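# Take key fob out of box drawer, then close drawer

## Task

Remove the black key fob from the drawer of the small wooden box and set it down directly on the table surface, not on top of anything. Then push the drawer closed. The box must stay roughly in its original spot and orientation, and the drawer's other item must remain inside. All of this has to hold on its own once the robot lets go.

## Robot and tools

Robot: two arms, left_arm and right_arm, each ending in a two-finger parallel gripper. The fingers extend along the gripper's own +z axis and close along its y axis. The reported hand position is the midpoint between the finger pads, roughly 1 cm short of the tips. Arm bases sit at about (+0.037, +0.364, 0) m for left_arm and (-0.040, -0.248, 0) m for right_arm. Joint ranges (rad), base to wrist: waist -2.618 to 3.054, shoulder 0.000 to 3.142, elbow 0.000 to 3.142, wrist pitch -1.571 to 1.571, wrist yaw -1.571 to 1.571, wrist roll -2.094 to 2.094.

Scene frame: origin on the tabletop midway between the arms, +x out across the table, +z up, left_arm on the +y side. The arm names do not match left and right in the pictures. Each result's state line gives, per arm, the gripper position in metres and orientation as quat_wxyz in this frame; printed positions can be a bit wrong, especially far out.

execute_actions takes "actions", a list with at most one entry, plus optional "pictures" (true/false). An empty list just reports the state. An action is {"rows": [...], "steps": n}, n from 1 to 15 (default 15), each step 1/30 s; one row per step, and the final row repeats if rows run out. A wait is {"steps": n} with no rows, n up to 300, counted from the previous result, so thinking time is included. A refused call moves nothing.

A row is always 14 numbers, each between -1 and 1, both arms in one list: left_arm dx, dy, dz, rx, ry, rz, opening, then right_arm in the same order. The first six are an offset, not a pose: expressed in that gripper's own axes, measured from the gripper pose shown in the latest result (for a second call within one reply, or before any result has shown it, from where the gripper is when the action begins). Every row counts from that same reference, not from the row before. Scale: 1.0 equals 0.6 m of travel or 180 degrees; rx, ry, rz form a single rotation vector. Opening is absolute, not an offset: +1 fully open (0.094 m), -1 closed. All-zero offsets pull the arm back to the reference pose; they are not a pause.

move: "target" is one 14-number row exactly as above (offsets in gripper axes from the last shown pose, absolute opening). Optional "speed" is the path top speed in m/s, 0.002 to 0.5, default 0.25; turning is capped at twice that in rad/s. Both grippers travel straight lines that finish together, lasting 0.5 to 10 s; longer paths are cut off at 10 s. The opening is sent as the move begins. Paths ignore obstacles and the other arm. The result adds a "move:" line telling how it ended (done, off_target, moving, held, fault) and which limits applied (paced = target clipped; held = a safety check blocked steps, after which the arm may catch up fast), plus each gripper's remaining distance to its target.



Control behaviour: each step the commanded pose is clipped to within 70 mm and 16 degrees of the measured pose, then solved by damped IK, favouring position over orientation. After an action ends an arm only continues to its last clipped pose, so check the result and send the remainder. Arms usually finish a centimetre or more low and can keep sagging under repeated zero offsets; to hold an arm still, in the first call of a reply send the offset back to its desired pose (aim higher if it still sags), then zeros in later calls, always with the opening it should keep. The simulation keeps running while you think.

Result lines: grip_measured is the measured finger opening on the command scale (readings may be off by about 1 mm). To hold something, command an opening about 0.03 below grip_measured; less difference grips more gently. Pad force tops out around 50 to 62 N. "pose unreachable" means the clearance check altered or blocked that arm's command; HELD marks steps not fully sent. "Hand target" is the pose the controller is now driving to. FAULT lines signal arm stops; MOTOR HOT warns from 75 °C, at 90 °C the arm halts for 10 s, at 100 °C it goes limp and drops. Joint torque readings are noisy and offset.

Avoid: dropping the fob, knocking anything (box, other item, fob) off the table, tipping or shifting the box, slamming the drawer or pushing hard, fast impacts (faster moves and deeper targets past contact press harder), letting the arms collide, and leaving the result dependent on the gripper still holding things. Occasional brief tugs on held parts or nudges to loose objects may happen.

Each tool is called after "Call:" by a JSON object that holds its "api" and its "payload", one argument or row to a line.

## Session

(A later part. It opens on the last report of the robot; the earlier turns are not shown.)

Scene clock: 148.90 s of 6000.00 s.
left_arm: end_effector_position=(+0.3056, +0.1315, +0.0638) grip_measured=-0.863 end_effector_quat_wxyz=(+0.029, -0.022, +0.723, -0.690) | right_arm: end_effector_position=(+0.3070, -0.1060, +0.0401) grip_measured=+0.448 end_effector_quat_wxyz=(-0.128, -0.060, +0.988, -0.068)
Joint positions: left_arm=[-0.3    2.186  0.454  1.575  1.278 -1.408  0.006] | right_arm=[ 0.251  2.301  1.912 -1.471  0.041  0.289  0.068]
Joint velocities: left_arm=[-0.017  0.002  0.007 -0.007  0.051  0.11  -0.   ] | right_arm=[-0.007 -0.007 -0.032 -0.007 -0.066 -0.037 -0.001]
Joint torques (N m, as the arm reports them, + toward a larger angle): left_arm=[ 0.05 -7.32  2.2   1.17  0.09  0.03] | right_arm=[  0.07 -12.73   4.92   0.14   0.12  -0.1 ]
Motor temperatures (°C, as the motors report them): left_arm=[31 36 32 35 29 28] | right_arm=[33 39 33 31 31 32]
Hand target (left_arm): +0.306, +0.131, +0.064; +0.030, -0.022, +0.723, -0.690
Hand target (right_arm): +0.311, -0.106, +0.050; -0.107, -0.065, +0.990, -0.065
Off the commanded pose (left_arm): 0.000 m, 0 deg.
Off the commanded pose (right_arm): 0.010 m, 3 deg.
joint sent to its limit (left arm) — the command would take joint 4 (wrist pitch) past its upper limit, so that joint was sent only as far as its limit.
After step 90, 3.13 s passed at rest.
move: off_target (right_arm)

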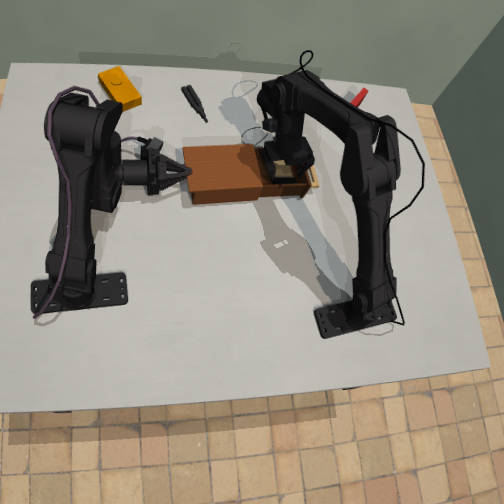

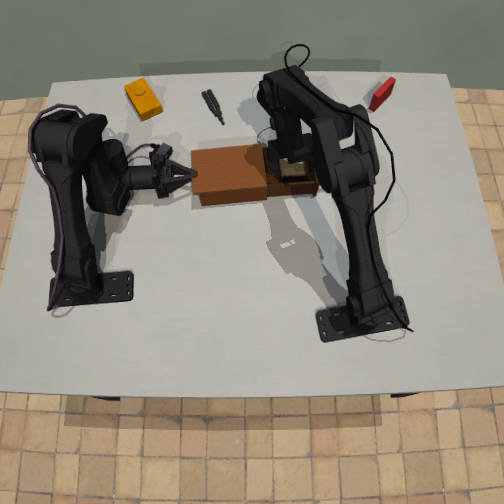

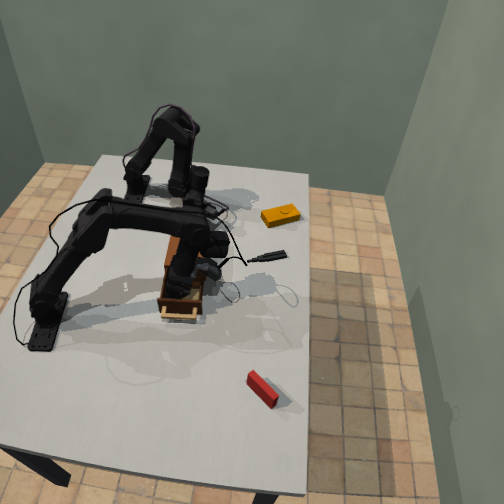

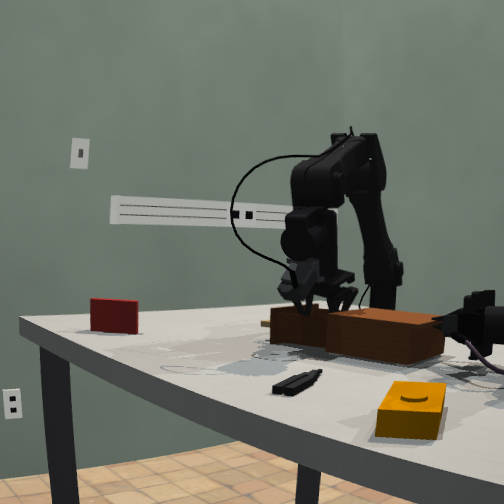

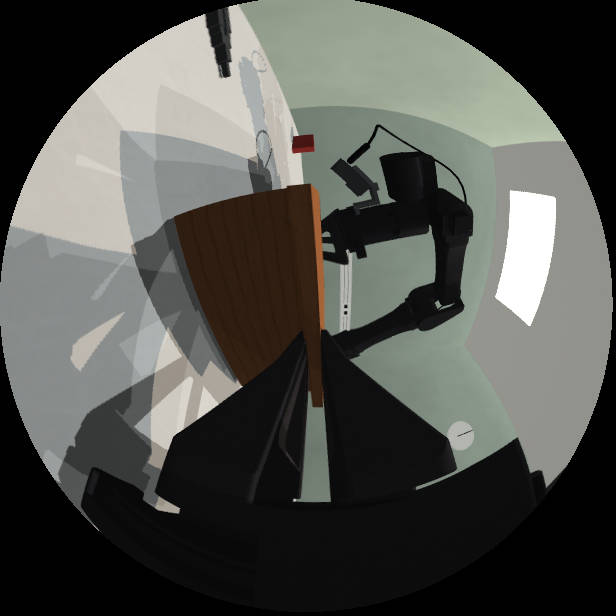

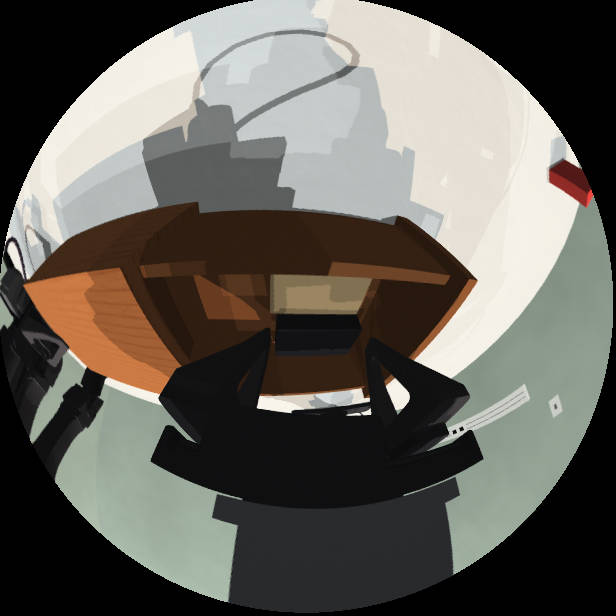

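Fits.

Call:
{"api": "move", "payload": {
  "target": [0,0,0,0,0,0,-0.92,-0.008,0.014,0.03,0,0,0,0.45],
  "speed": 0.03
}}

Call:
{"api": "move", "payload": {
  "target": [0,0,0,0,0,0,-0.92,0,0,0,0,0,0,0.1]
}}

Scene clock: 161.80 s of 6000.00 s.
left_arm: end_effector_position=(+0.3055, +0.1315, +0.0638) grip_measured=-0.863 end_effector_quat_wxyz=(+0.029, -0.022, +0.722, -0.690) | right_arm: end_effector_position=(+0.3061, -0.1052, +0.0281) grip_measured=+0.448 end_effector_quat_wxyz=(-0.132, -0.061, +0.987, -0.069)
Joint positions: left_arm=[-0.3    2.186  0.454  1.575  1.279 -1.408  0.006] | right_arm=[ 0.254  2.316  1.887 -1.438  0.041  0.29   0.068]
Joint velocities: left_arm=[-0.002 -0.012  0.012  0.007 -0.051  0.007  0.001] | right_arm=[-0.002 -0.007 -0.007 -0.022 -0.037 -0.051 -0.001]
Joint torques (N m, as the arm reports them, + toward a larger angle): left_arm=[-0.03 -7.16  2.18  1.2   0.11  0.02] | right_arm=[ 0.87 -9.8   4.51  0.2  -0.04  0.17]
Motor temperatures (°C, as the motors report them): left_arm=[31 36 32 36 29 28] | right_arm=[33 42 33 31 31 32]
Hand target (left_arm): +0.306, +0.131, +0.064; +0.029, -0.022, +0.723, -0.690
Hand target (right_arm): +0.306, -0.100, +0.021; -0.129, -0.060, +0.988, -0.068
Off the commanded pose (left_arm): 0.000 m, 0 deg.
Off the commanded pose (right_arm): 0.009 m, 0 deg.
joint sent to its limit (left arm) — the command would take joint 4 (wrist pitch) past its upper limit, so that joint was sent only as far as its limit.
After step 90, 9.00 s passed at rest.
move: done

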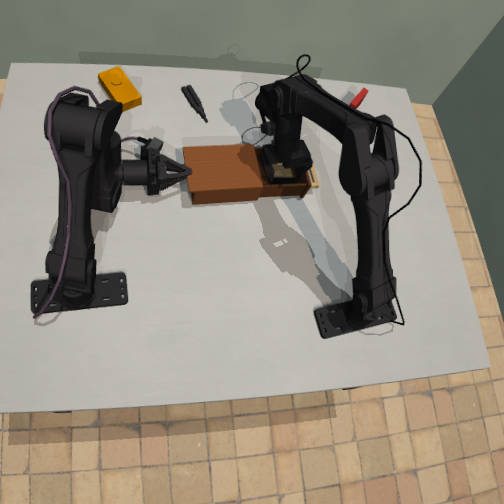

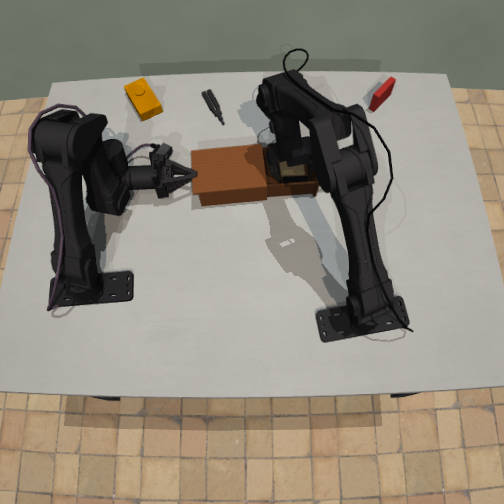

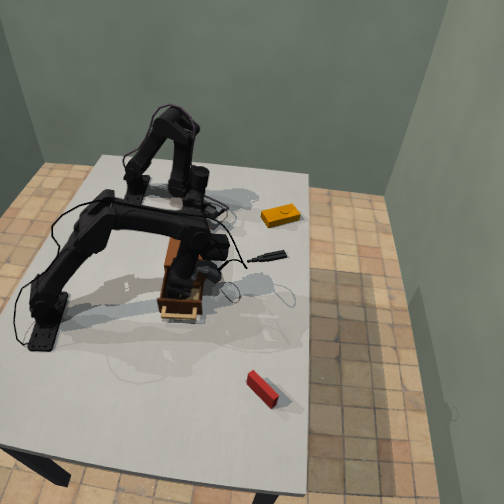

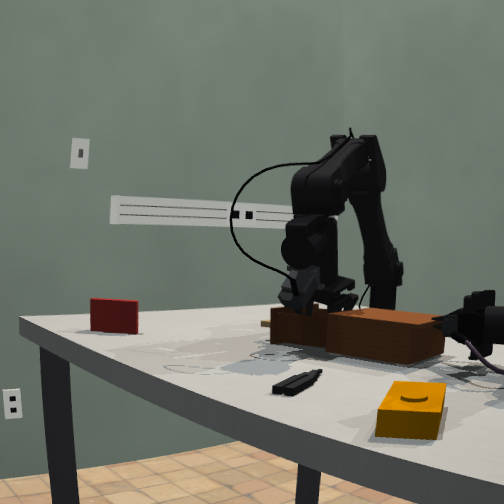

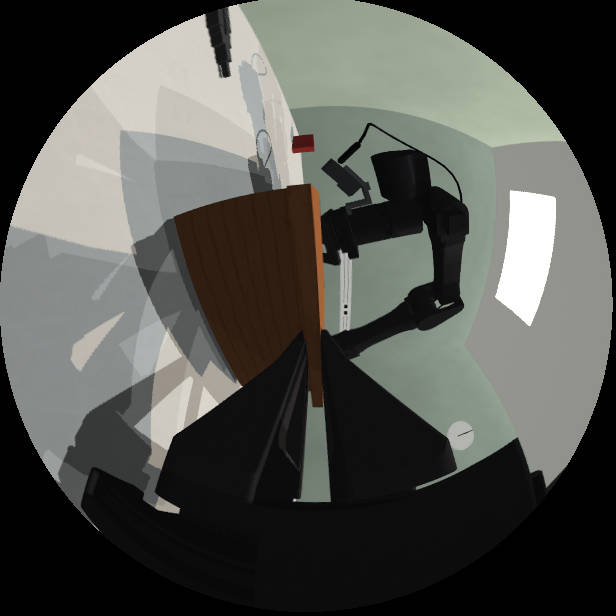

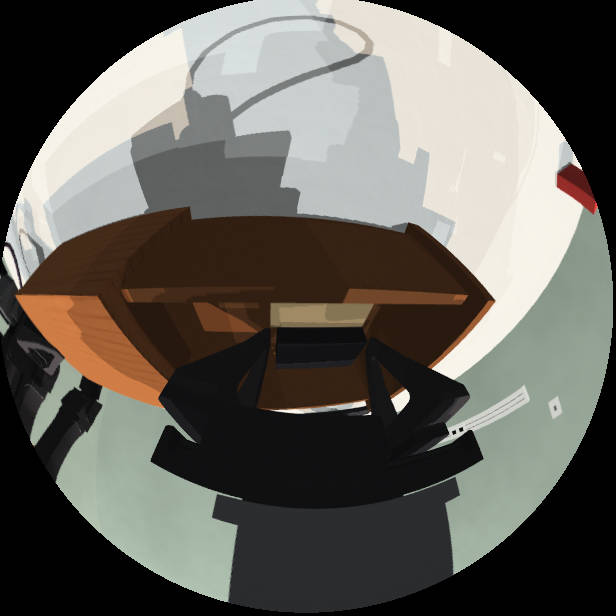

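Scene clock: 162.30 s of 6000.00 s.
left_arm: end_effector_position=(+0.3055, +0.1315, +0.0638) grip_measured=-0.863 end_effector_quat_wxyz=(+0.029, -0.022, +0.722, -0.690) | right_arm: end_effector_position=(+0.3061, -0.1051, +0.0281) grip_measured=+0.242 end_effector_quat_wxyz=(-0.132, -0.061, +0.987, -0.069)
Joint positions: left_arm=[-0.3    2.186  0.454  1.575  1.279 -1.408  0.006] | right_arm=[ 0.254  2.316  1.887 -1.438  0.041  0.29   0.058]
Joint velocities: left_arm=[ 0.012  0.002  0.007 -0.007 -0.007 -0.081 -0.   ] | right_arm=[-0.007 -0.012  0.012 -0.051 -0.022 -0.037  0.001]
Joint torques (N m, as the arm reports them, + toward a larger angle): left_arm=[ 0.09 -7.2   2.18  1.18  0.1   0.03] | right_arm=[  0.06 -10.25   6.06  -0.07   0.03   0.04]
Motor temperatures (°C, as the motors report them): left_arm=[31 36 32 36 29 28] | right_arm=[33 42 33 31 31 32]
Hand target (left_arm): +0.306, +0.131, +0.064; +0.029, -0.022, +0.723, -0.690
Hand target (right_arm): +0.306, -0.105, +0.028; -0.131, -0.061, +0.987, -0.069
Off the commanded pose (left_arm): 0.000 m, 0 deg.
Off the commanded pose (right_arm): 0.000 m, 0 deg.
joint sent to its limit (left arm) — the command would take joint 4 (wrist pitch) past its upper limit, so that joint was sent only as far as its limit.
move: done

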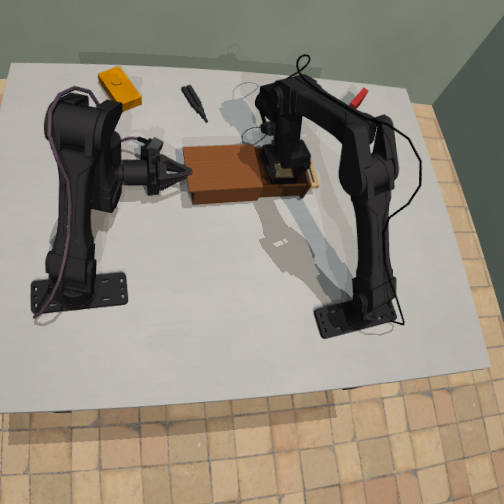

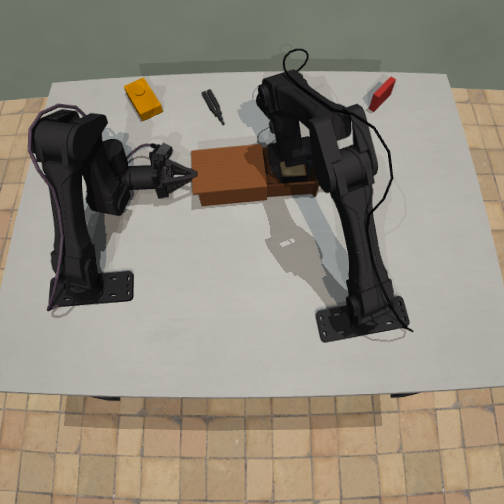

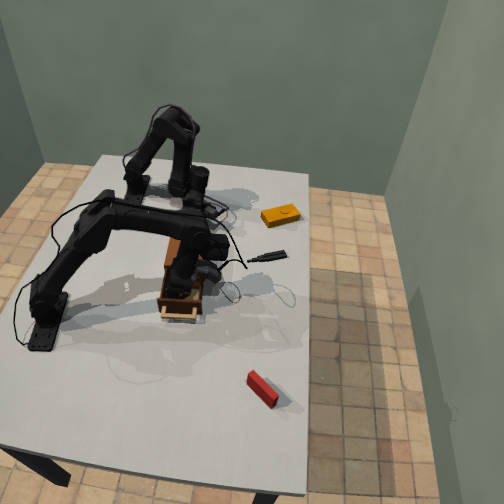

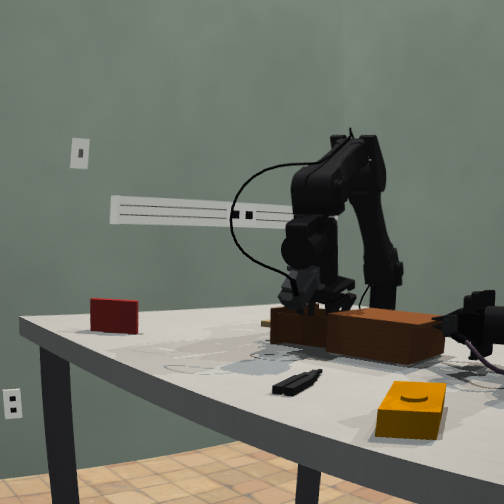

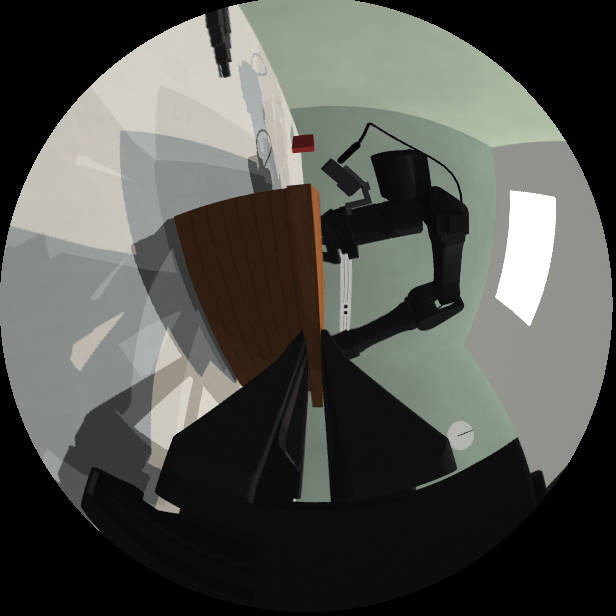

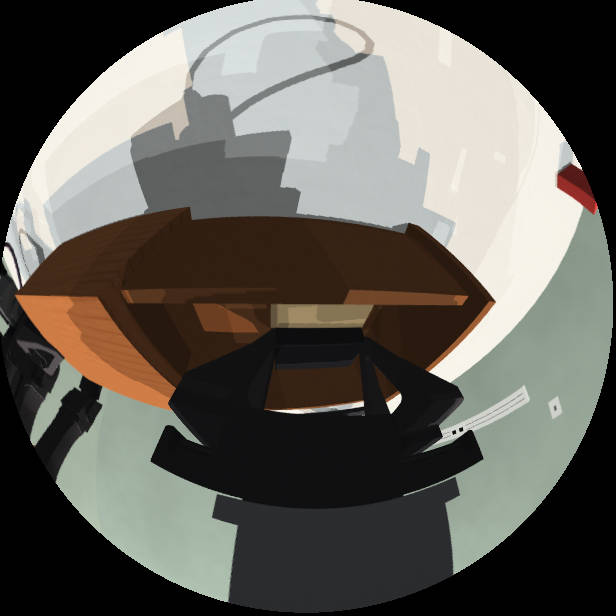

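Call:
{"api": "move", "payload": {
  "target": [0,0,0,0,0,0,-0.92,0.03,0,-0.15,0,0,0,0.17],
  "speed": 0.1
}}

Call:
{"api": "move", "payload": {
  "target": [0,0,0,0,0,0,-0.92,0,-0.32,0.03,0,0,0,0.17],
  "speed": 0.2
}}

Scene clock: 169.63 s of 6000.00 s.
left_arm: end_effector_position=(+0.3055, +0.1315, +0.0638) grip_measured=-0.863 end_effector_quat_wxyz=(+0.029, -0.022, +0.722, -0.690) | right_arm: end_effector_position=(+0.3076, -0.0974, +0.0989) grip_measured=+0.242 end_effector_quat_wxyz=(-0.077, -0.067, +0.993, -0.051)
Joint positions: left_arm=[-0.3    2.186  0.454  1.575  1.279 -1.408  0.006] | right_arm=[ 0.271  2.18   1.972 -1.542  0.041  0.293  0.058]
Joint velocities: left_arm=[-0.012  0.007  0.012 -0.066 -0.007  0.022  0.001] | right_arm=[-0.002 -0.007  0.002 -0.037  0.022  0.007 -0.   ]
Joint torques (N m, as the arm reports them, + toward a larger angle): left_arm=[ 0.05 -7.2   2.16  1.2   0.1   0.05] | right_arm=[  0.62 -11.57   9.76  -0.02  -0.04   0.11]
Motor temperatures (°C, as the motors report them): left_arm=[31 36 32 36 29 28] | right_arm=[33 42 33 31 31 32]
Hand target (left_arm): +0.305, +0.131, +0.064; +0.029, -0.022, +0.723, -0.690
Hand target (right_arm): +0.311, -0.092, +0.118; -0.053, -0.065, +0.996, -0.040
Off the commanded pose (left_arm): 0.000 m, 0 deg.
Off the commanded pose (right_arm): 0.021 m, 7 deg.
joint sent to its limit (left arm) — the command would take joint 4 (wrist pitch) past its upper limit, so that joint was sent only as far as its limit.
joint sent to its limit (right arm) — the command would take joint 4 (wrist pitch) past its lower limit, so that joint was sent only as far as its limit.
After step 90, 3.07 s passed at rest.
move: off_target (right_arm)

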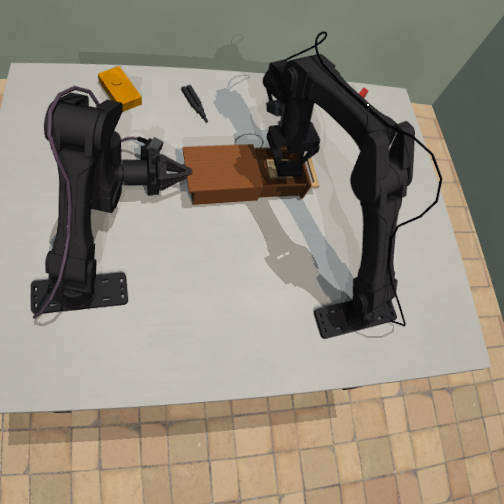

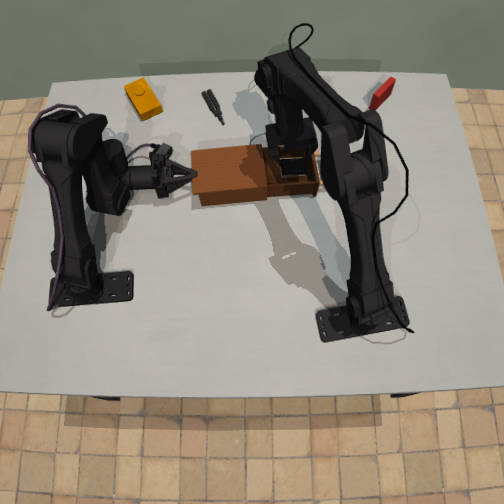

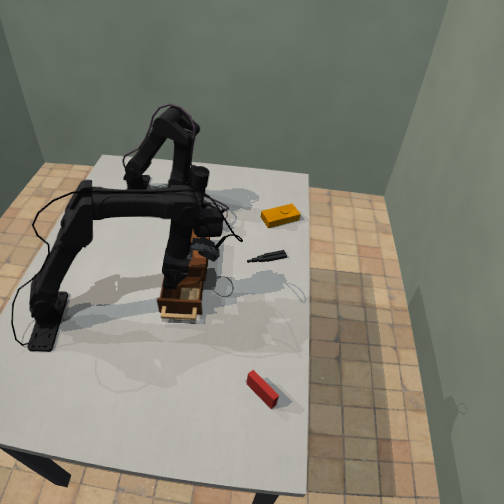

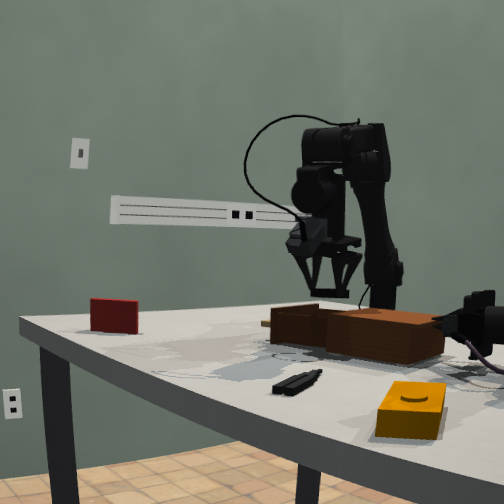

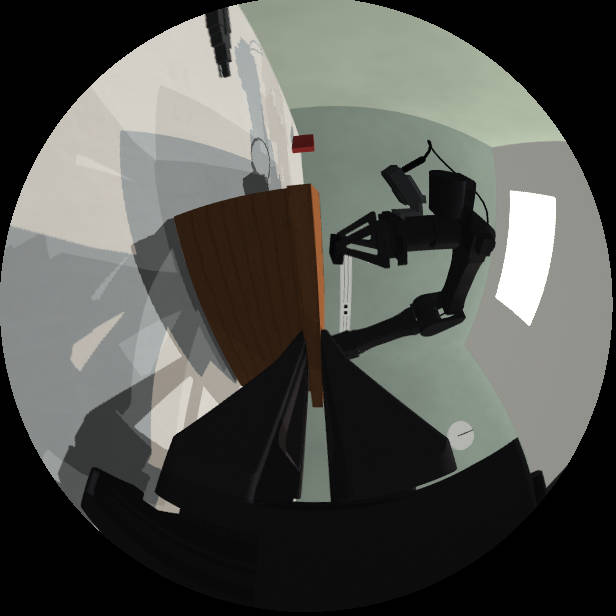

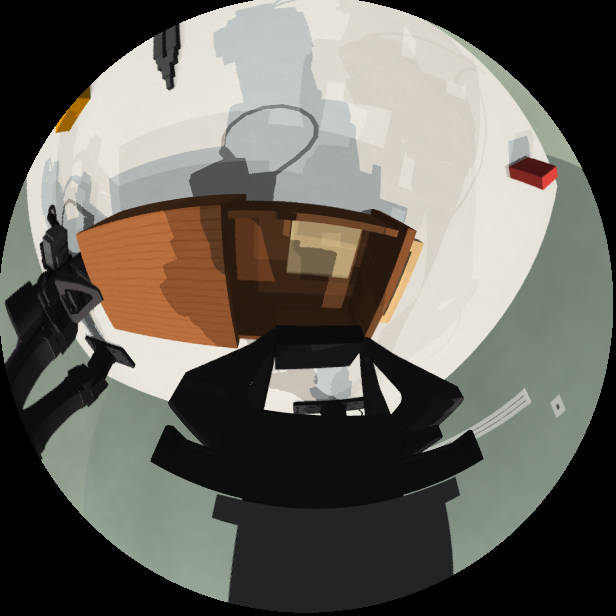

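Scene clock: 171.17 s of 6000.00 s.
left_arm: end_effector_position=(+0.3055, +0.1315, +0.0638) grip_measured=-0.863 end_effector_quat_wxyz=(+0.029, -0.022, +0.722, -0.690) | right_arm: end_effector_position=(+0.3234, -0.2890, +0.0918) grip_measured=+0.242 end_effector_quat_wxyz=(-0.099, -0.060, +0.992, -0.046)
Joint positions: left_arm=[-0.3    2.186  0.454  1.575  1.279 -1.408  0.006] | right_arm=[-0.213  2.126  1.852 -1.484  0.116 -0.17   0.058]
Joint velocities: left_arm=[ 0.012  0.002  0.002  0.037  0.037  0.007 -0.001] | right_arm=[ 0.002 -0.022 -0.022 -0.022 -0.095  0.007  0.   ]
Joint torques (N m, as the arm reports them, + toward a larger angle): left_arm=[ 0.05 -7.19  2.22  1.18  0.1   0.05] | right_arm=[  0.11 -10.51   8.09   0.27   0.04  -0.06]
Motor temperatures (°C, as the motors report them): left_arm=[31 36 32 36 29 28] | right_arm=[33 42 33 31 31 32]
Hand target (left_arm): +0.305, +0.131, +0.064; +0.029, -0.022, +0.723, -0.690
Hand target (right_arm): +0.333, -0.288, +0.102; -0.073, -0.068, +0.994, -0.051
Off the commanded pose (left_arm): 0.000 m, 0 deg.
Off the commanded pose (right_arm): 0.011 m, 3 deg.
joint sent to its limit (left arm) — the command would take joint 4 (wrist pitch) past its upper limit, so that joint was sent only as far as its limit.
move: off_target (right_arm)

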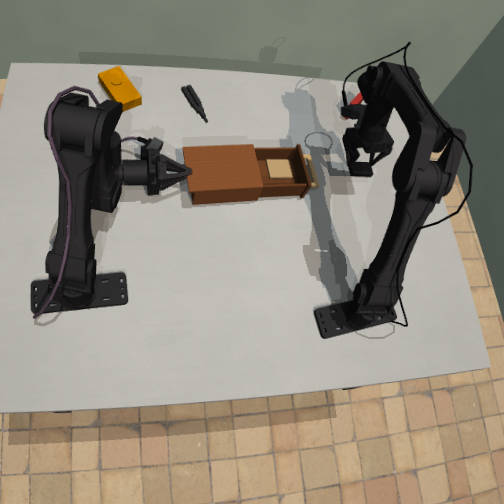

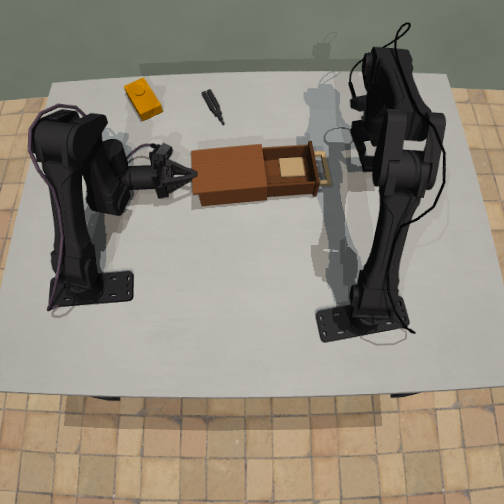

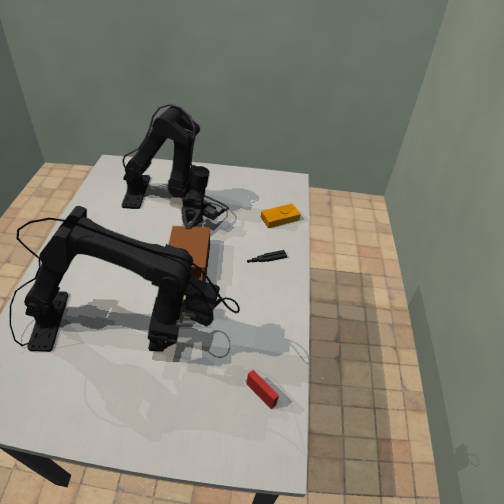

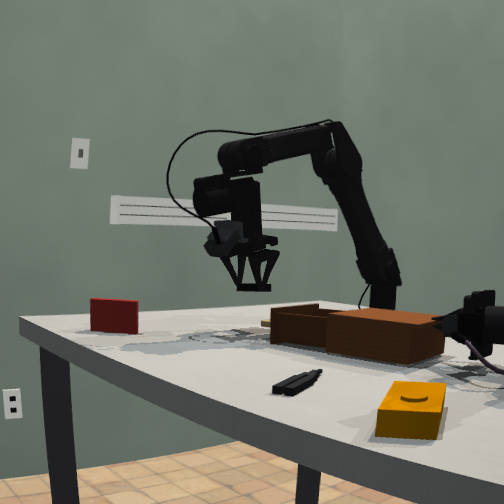

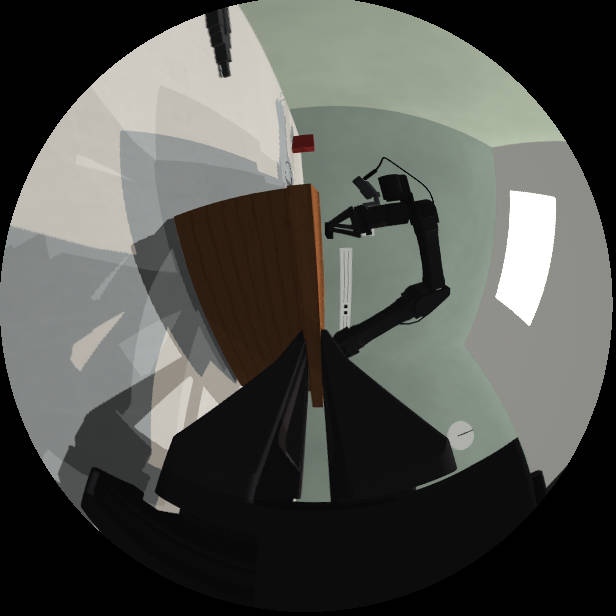

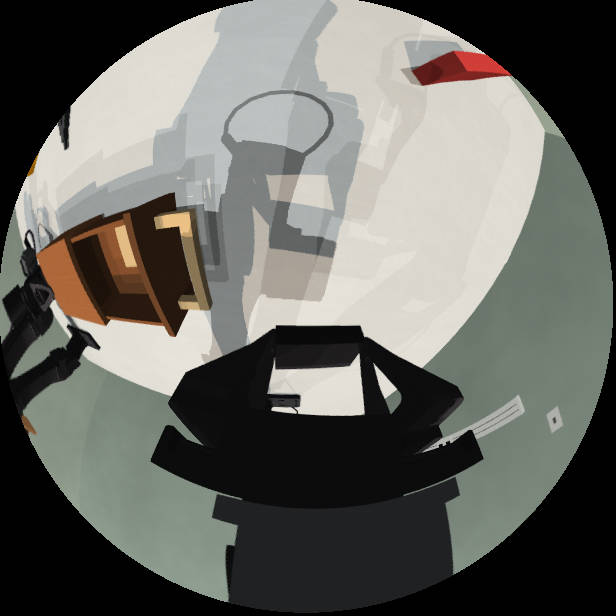

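Call:
{"api": "move", "payload": {
  "target": [0,0,0,0,0,0,-0.92,0,0,0.137,0.01,0.015,0,0.17],
  "speed": 0.06
}}

Call:
{"api": "move", "payload": {
  "target": [0,0,0,0,0,0,-0.92,0,0,0,0,0,0,0.6]
}}

Call:
{"api": "move", "payload": {
  "target": [0,0,0,0,0,0,-0.92,0,0,-0.08,-0.07,-0.07,0,0.6],
  "speed": 0.15
}}

Scene clock: 184.23 s of 6000.00 s.
left_arm: end_effector_position=(+0.3055, +0.1315, +0.0638) grip_measured=-0.863 end_effector_quat_wxyz=(+0.029, -0.022, +0.722, -0.690) | right_arm: end_effector_position=(+0.3043, -0.2934, +0.0176) grip_measured=+0.242 end_effector_quat_wxyz=(-0.128, -0.065, +0.988, -0.058)
Joint positions: left_arm=[-0.3    2.186  0.454  1.575  1.279 -1.408  0.006] | right_arm=[-0.214  2.159  1.591 -1.244  0.146 -0.173  0.058]
Joint velocities: left_arm=[-0.012  0.002  0.002  0.022 -0.022 -0.007  0.001] | right_arm=[-0.007 -0.017  0.002 -0.022 -0.066 -0.037  0.001]
Joint torques (N m, as the arm reports them, + toward a larger angle): left_arm=[ 0.03 -7.13  2.16  1.17  0.08  0.05] | right_arm=[-0.76 -8.89  4.7   0.35  0.18  0.01]
Motor temperatures (°C, as the motors report them): left_arm=[31 37 32 36 29 28] | right_arm=[33 42 34 31 31 32]
Hand target (left_arm): +0.305, +0.131, +0.064; +0.029, -0.022, +0.723, -0.690
Hand target (right_arm): +0.306, -0.299, +0.012; -0.122, -0.061, +0.989, -0.063
Off the commanded pose (left_arm): 0.000 m, 0 deg.
Off the commanded pose (right_arm): 0.008 m, 1 deg.
joint sent to its limit (left arm) — the command would take joint 4 (wrist pitch) past its upper limit, so that joint was sent only as far as its limit.
After step 90, 8.43 s passed at rest.
move: done

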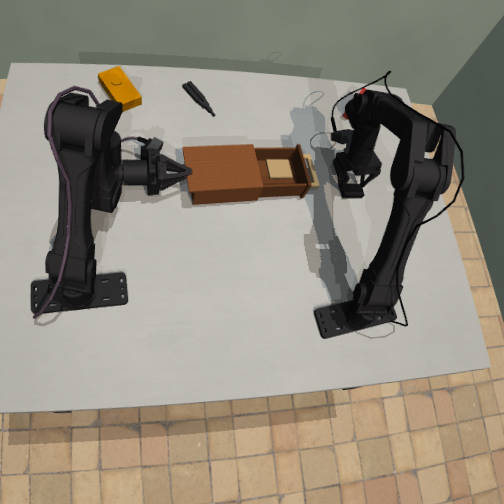

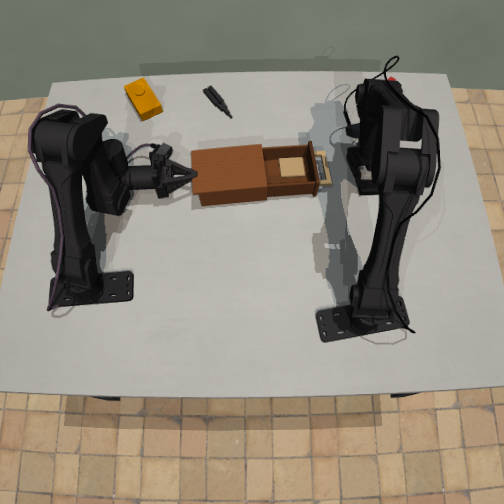

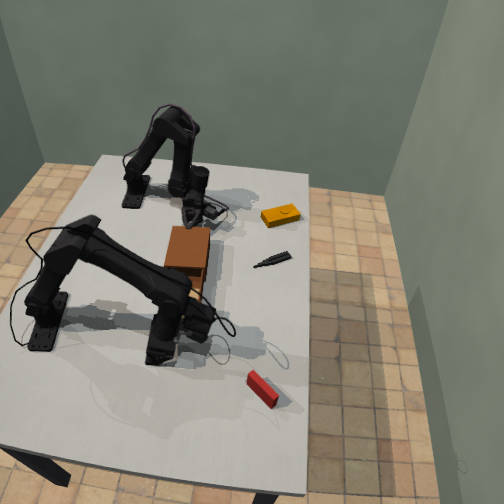

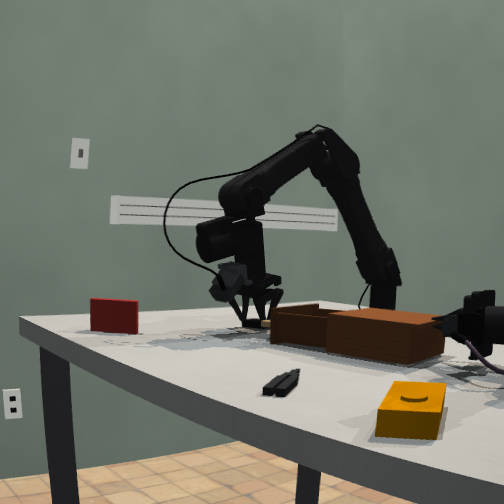

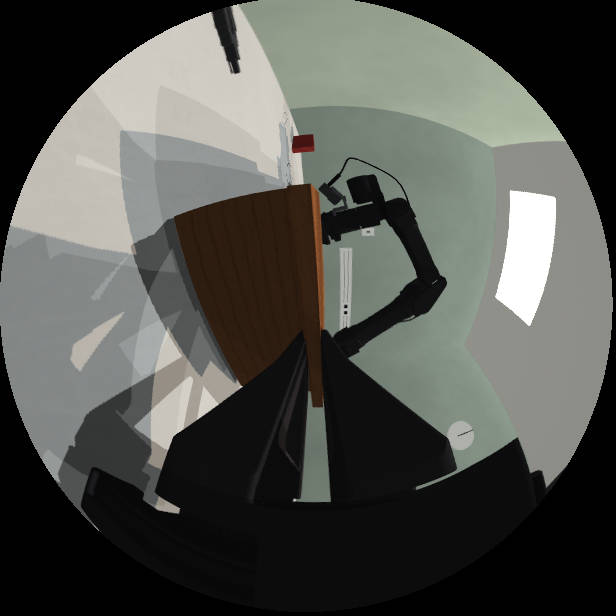

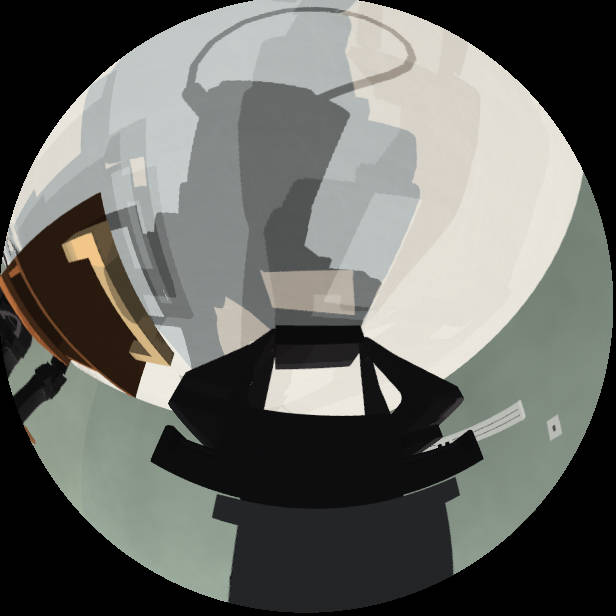

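Scene clock: 184.73 s of 6000.00 s.
left_arm: end_effector_position=(+0.3055, +0.1315, +0.0638) grip_measured=-0.863 end_effector_quat_wxyz=(+0.029, -0.022, +0.722, -0.690) | right_arm: end_effector_position=(+0.3043, -0.2934, +0.0176) grip_measured=+0.598 end_effector_quat_wxyz=(-0.128, -0.065, +0.988, -0.058)
Joint positions: left_arm=[-0.3    2.186  0.454  1.575  1.279 -1.408  0.006] | right_arm=[-0.214  2.159  1.591 -1.244  0.146 -0.173  0.075]
Joint velocities: left_arm=[-0.017 -0.002 -0.002  0.007 -0.051  0.037 -0.001] | right_arm=[-0.012  0.002  0.002 -0.051  0.007  0.022 -0.001]
Joint torques (N m, as the arm reports them, + toward a larger angle): left_arm=[ 0.07 -7.15  2.16  1.19  0.12  0.05] | right_arm=[ 0.   -9.07  6.06  0.04  0.05  0.03]
Motor temperatures (°C, as the motors report them): left_arm=[31 37 32 36 29 28] | right_arm=[33 42 34 31 31 32]
Hand target (left_arm): +0.305, +0.131, +0.064; +0.029, -0.022, +0.723, -0.690
Hand target (right_arm): +0.304, -0.293, +0.018; -0.128, -0.065, +0.988, -0.058
Off the commanded pose (left_arm): 0.000 m, 0 deg.
Off the commanded pose (right_arm): 0.000 m, 0 deg.
joint sent to its limit (left arm) — the command would take joint 4 (wrist pitch) past its upper limit, so that joint was sent only as far as its limit.
move: done

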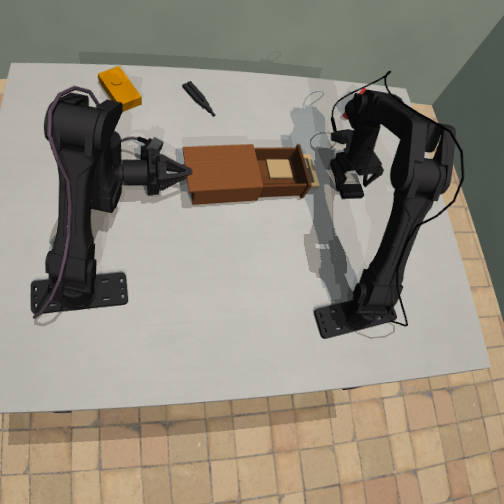

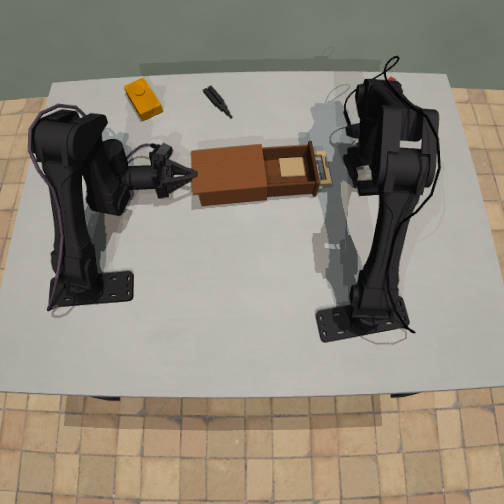

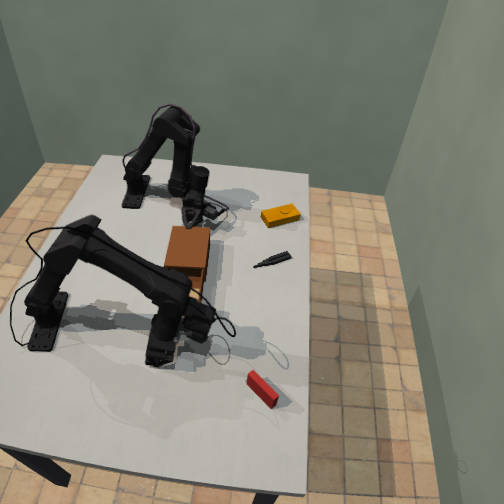

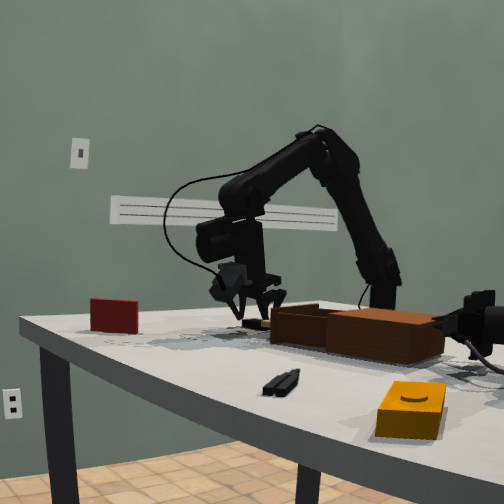

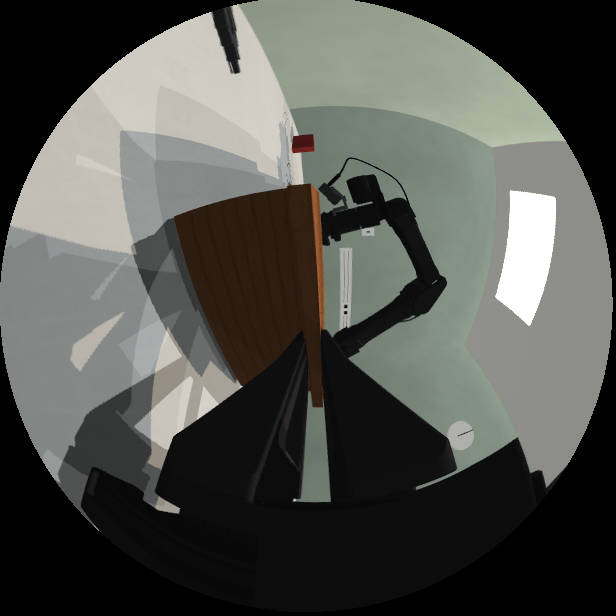

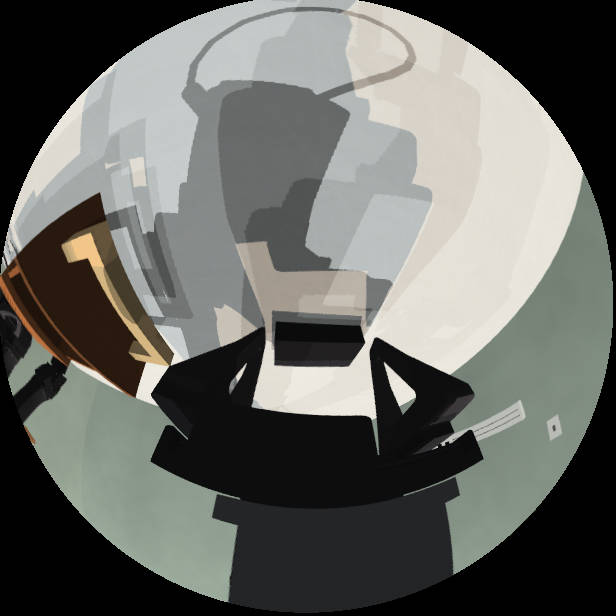

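Scene clock: 186.20 s of 6000.00 s.
left_arm: end_effector_position=(+0.3055, +0.1315, +0.0638) grip_measured=-0.863 end_effector_quat_wxyz=(+0.029, -0.022, +0.722, -0.690) | right_arm: end_effector_position=(+0.3142, -0.2859, +0.0558) grip_measured=+0.598 end_effector_quat_wxyz=(-0.045, -0.055, +0.996, +0.055)
Joint positions: left_arm=[-0.3    2.186  0.454  1.575  1.279 -1.408  0.006] | right_arm=[-0.308  2.029  1.576 -1.228 -0.088 -0.269  0.075]
Joint velocities: left_arm=[-0.007 -0.017 -0.002 -0.051 -0.007 -0.022 -0.   ] | right_arm=[ 0.002  0.017 -0.007 -0.051  0.037 -0.022 -0.001]
Joint torques (N m, as the arm reports them, + toward a larger angle): left_arm=[ 0.07 -7.1   2.13  1.2   0.09  0.06] | right_arm=[ -0.52 -10.9    5.18   0.49  -0.2   -0.14]
Motor temperatures (°C, as the motors report them): left_arm=[31 37 32 36 29 28] | right_arm=[33 42 34 31 31 32]
Hand target (left_arm): +0.305, +0.131, +0.064; +0.029, -0.022, +0.723, -0.690
Hand target (right_arm): +0.317, -0.286, +0.064; -0.024, -0.058, +0.996, +0.057
Off the commanded pose (left_arm): 0.000 m, 0 deg.
Off the commanded pose (right_arm): 0.008 m, 2 deg.
joint sent to its limit (left arm) — the command would take joint 4 (wrist pitch) past its upper limit, so that joint was sent only as far as its limit.
move: done

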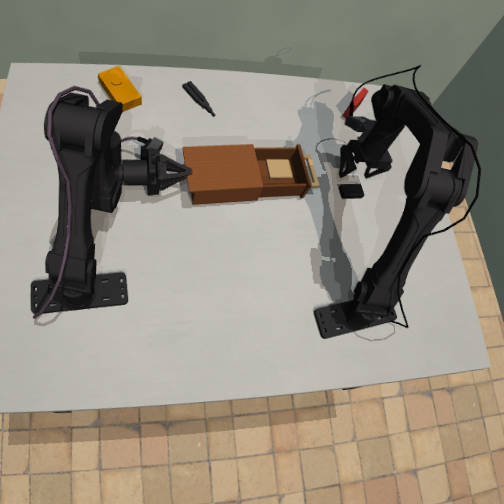

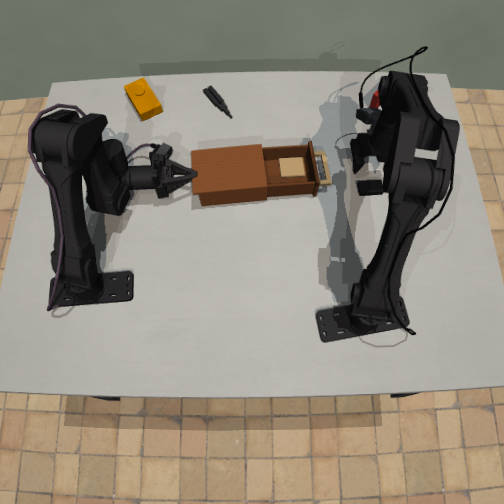

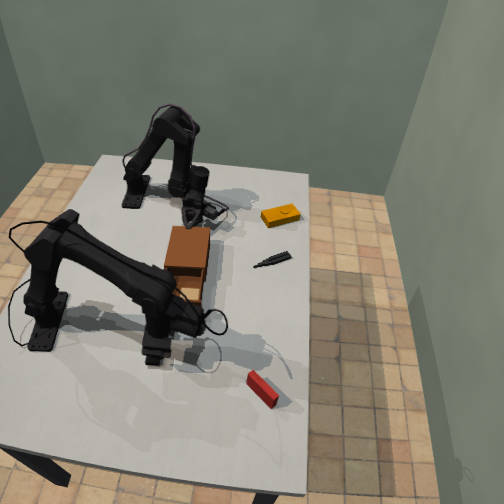

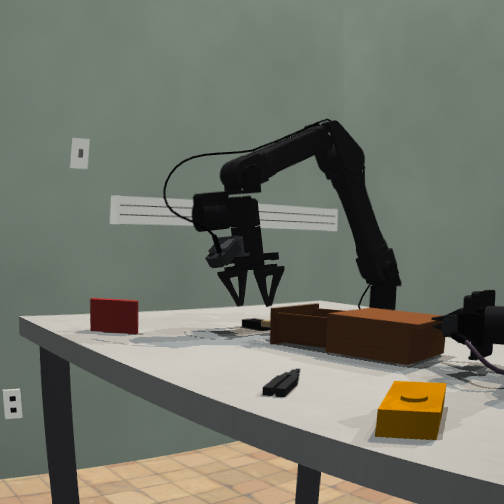

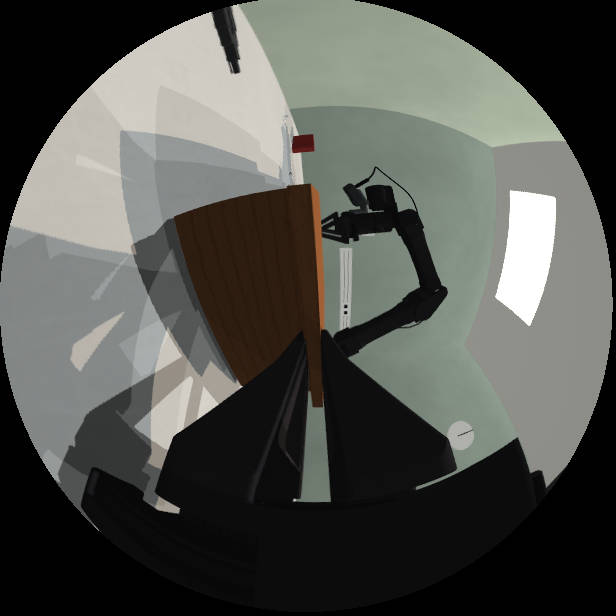

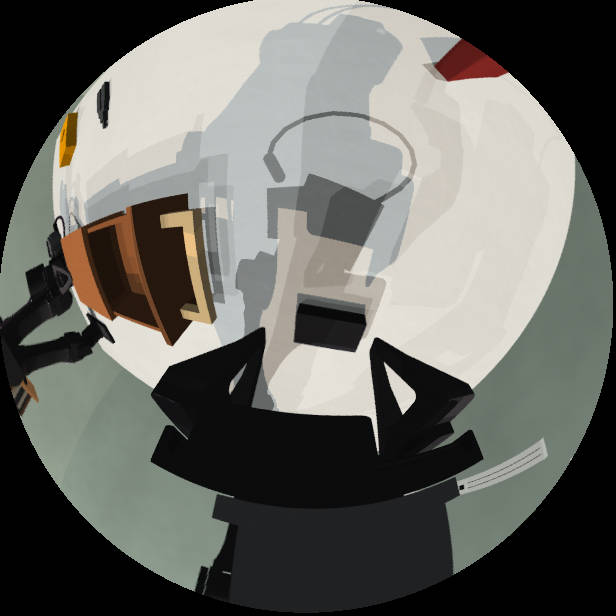

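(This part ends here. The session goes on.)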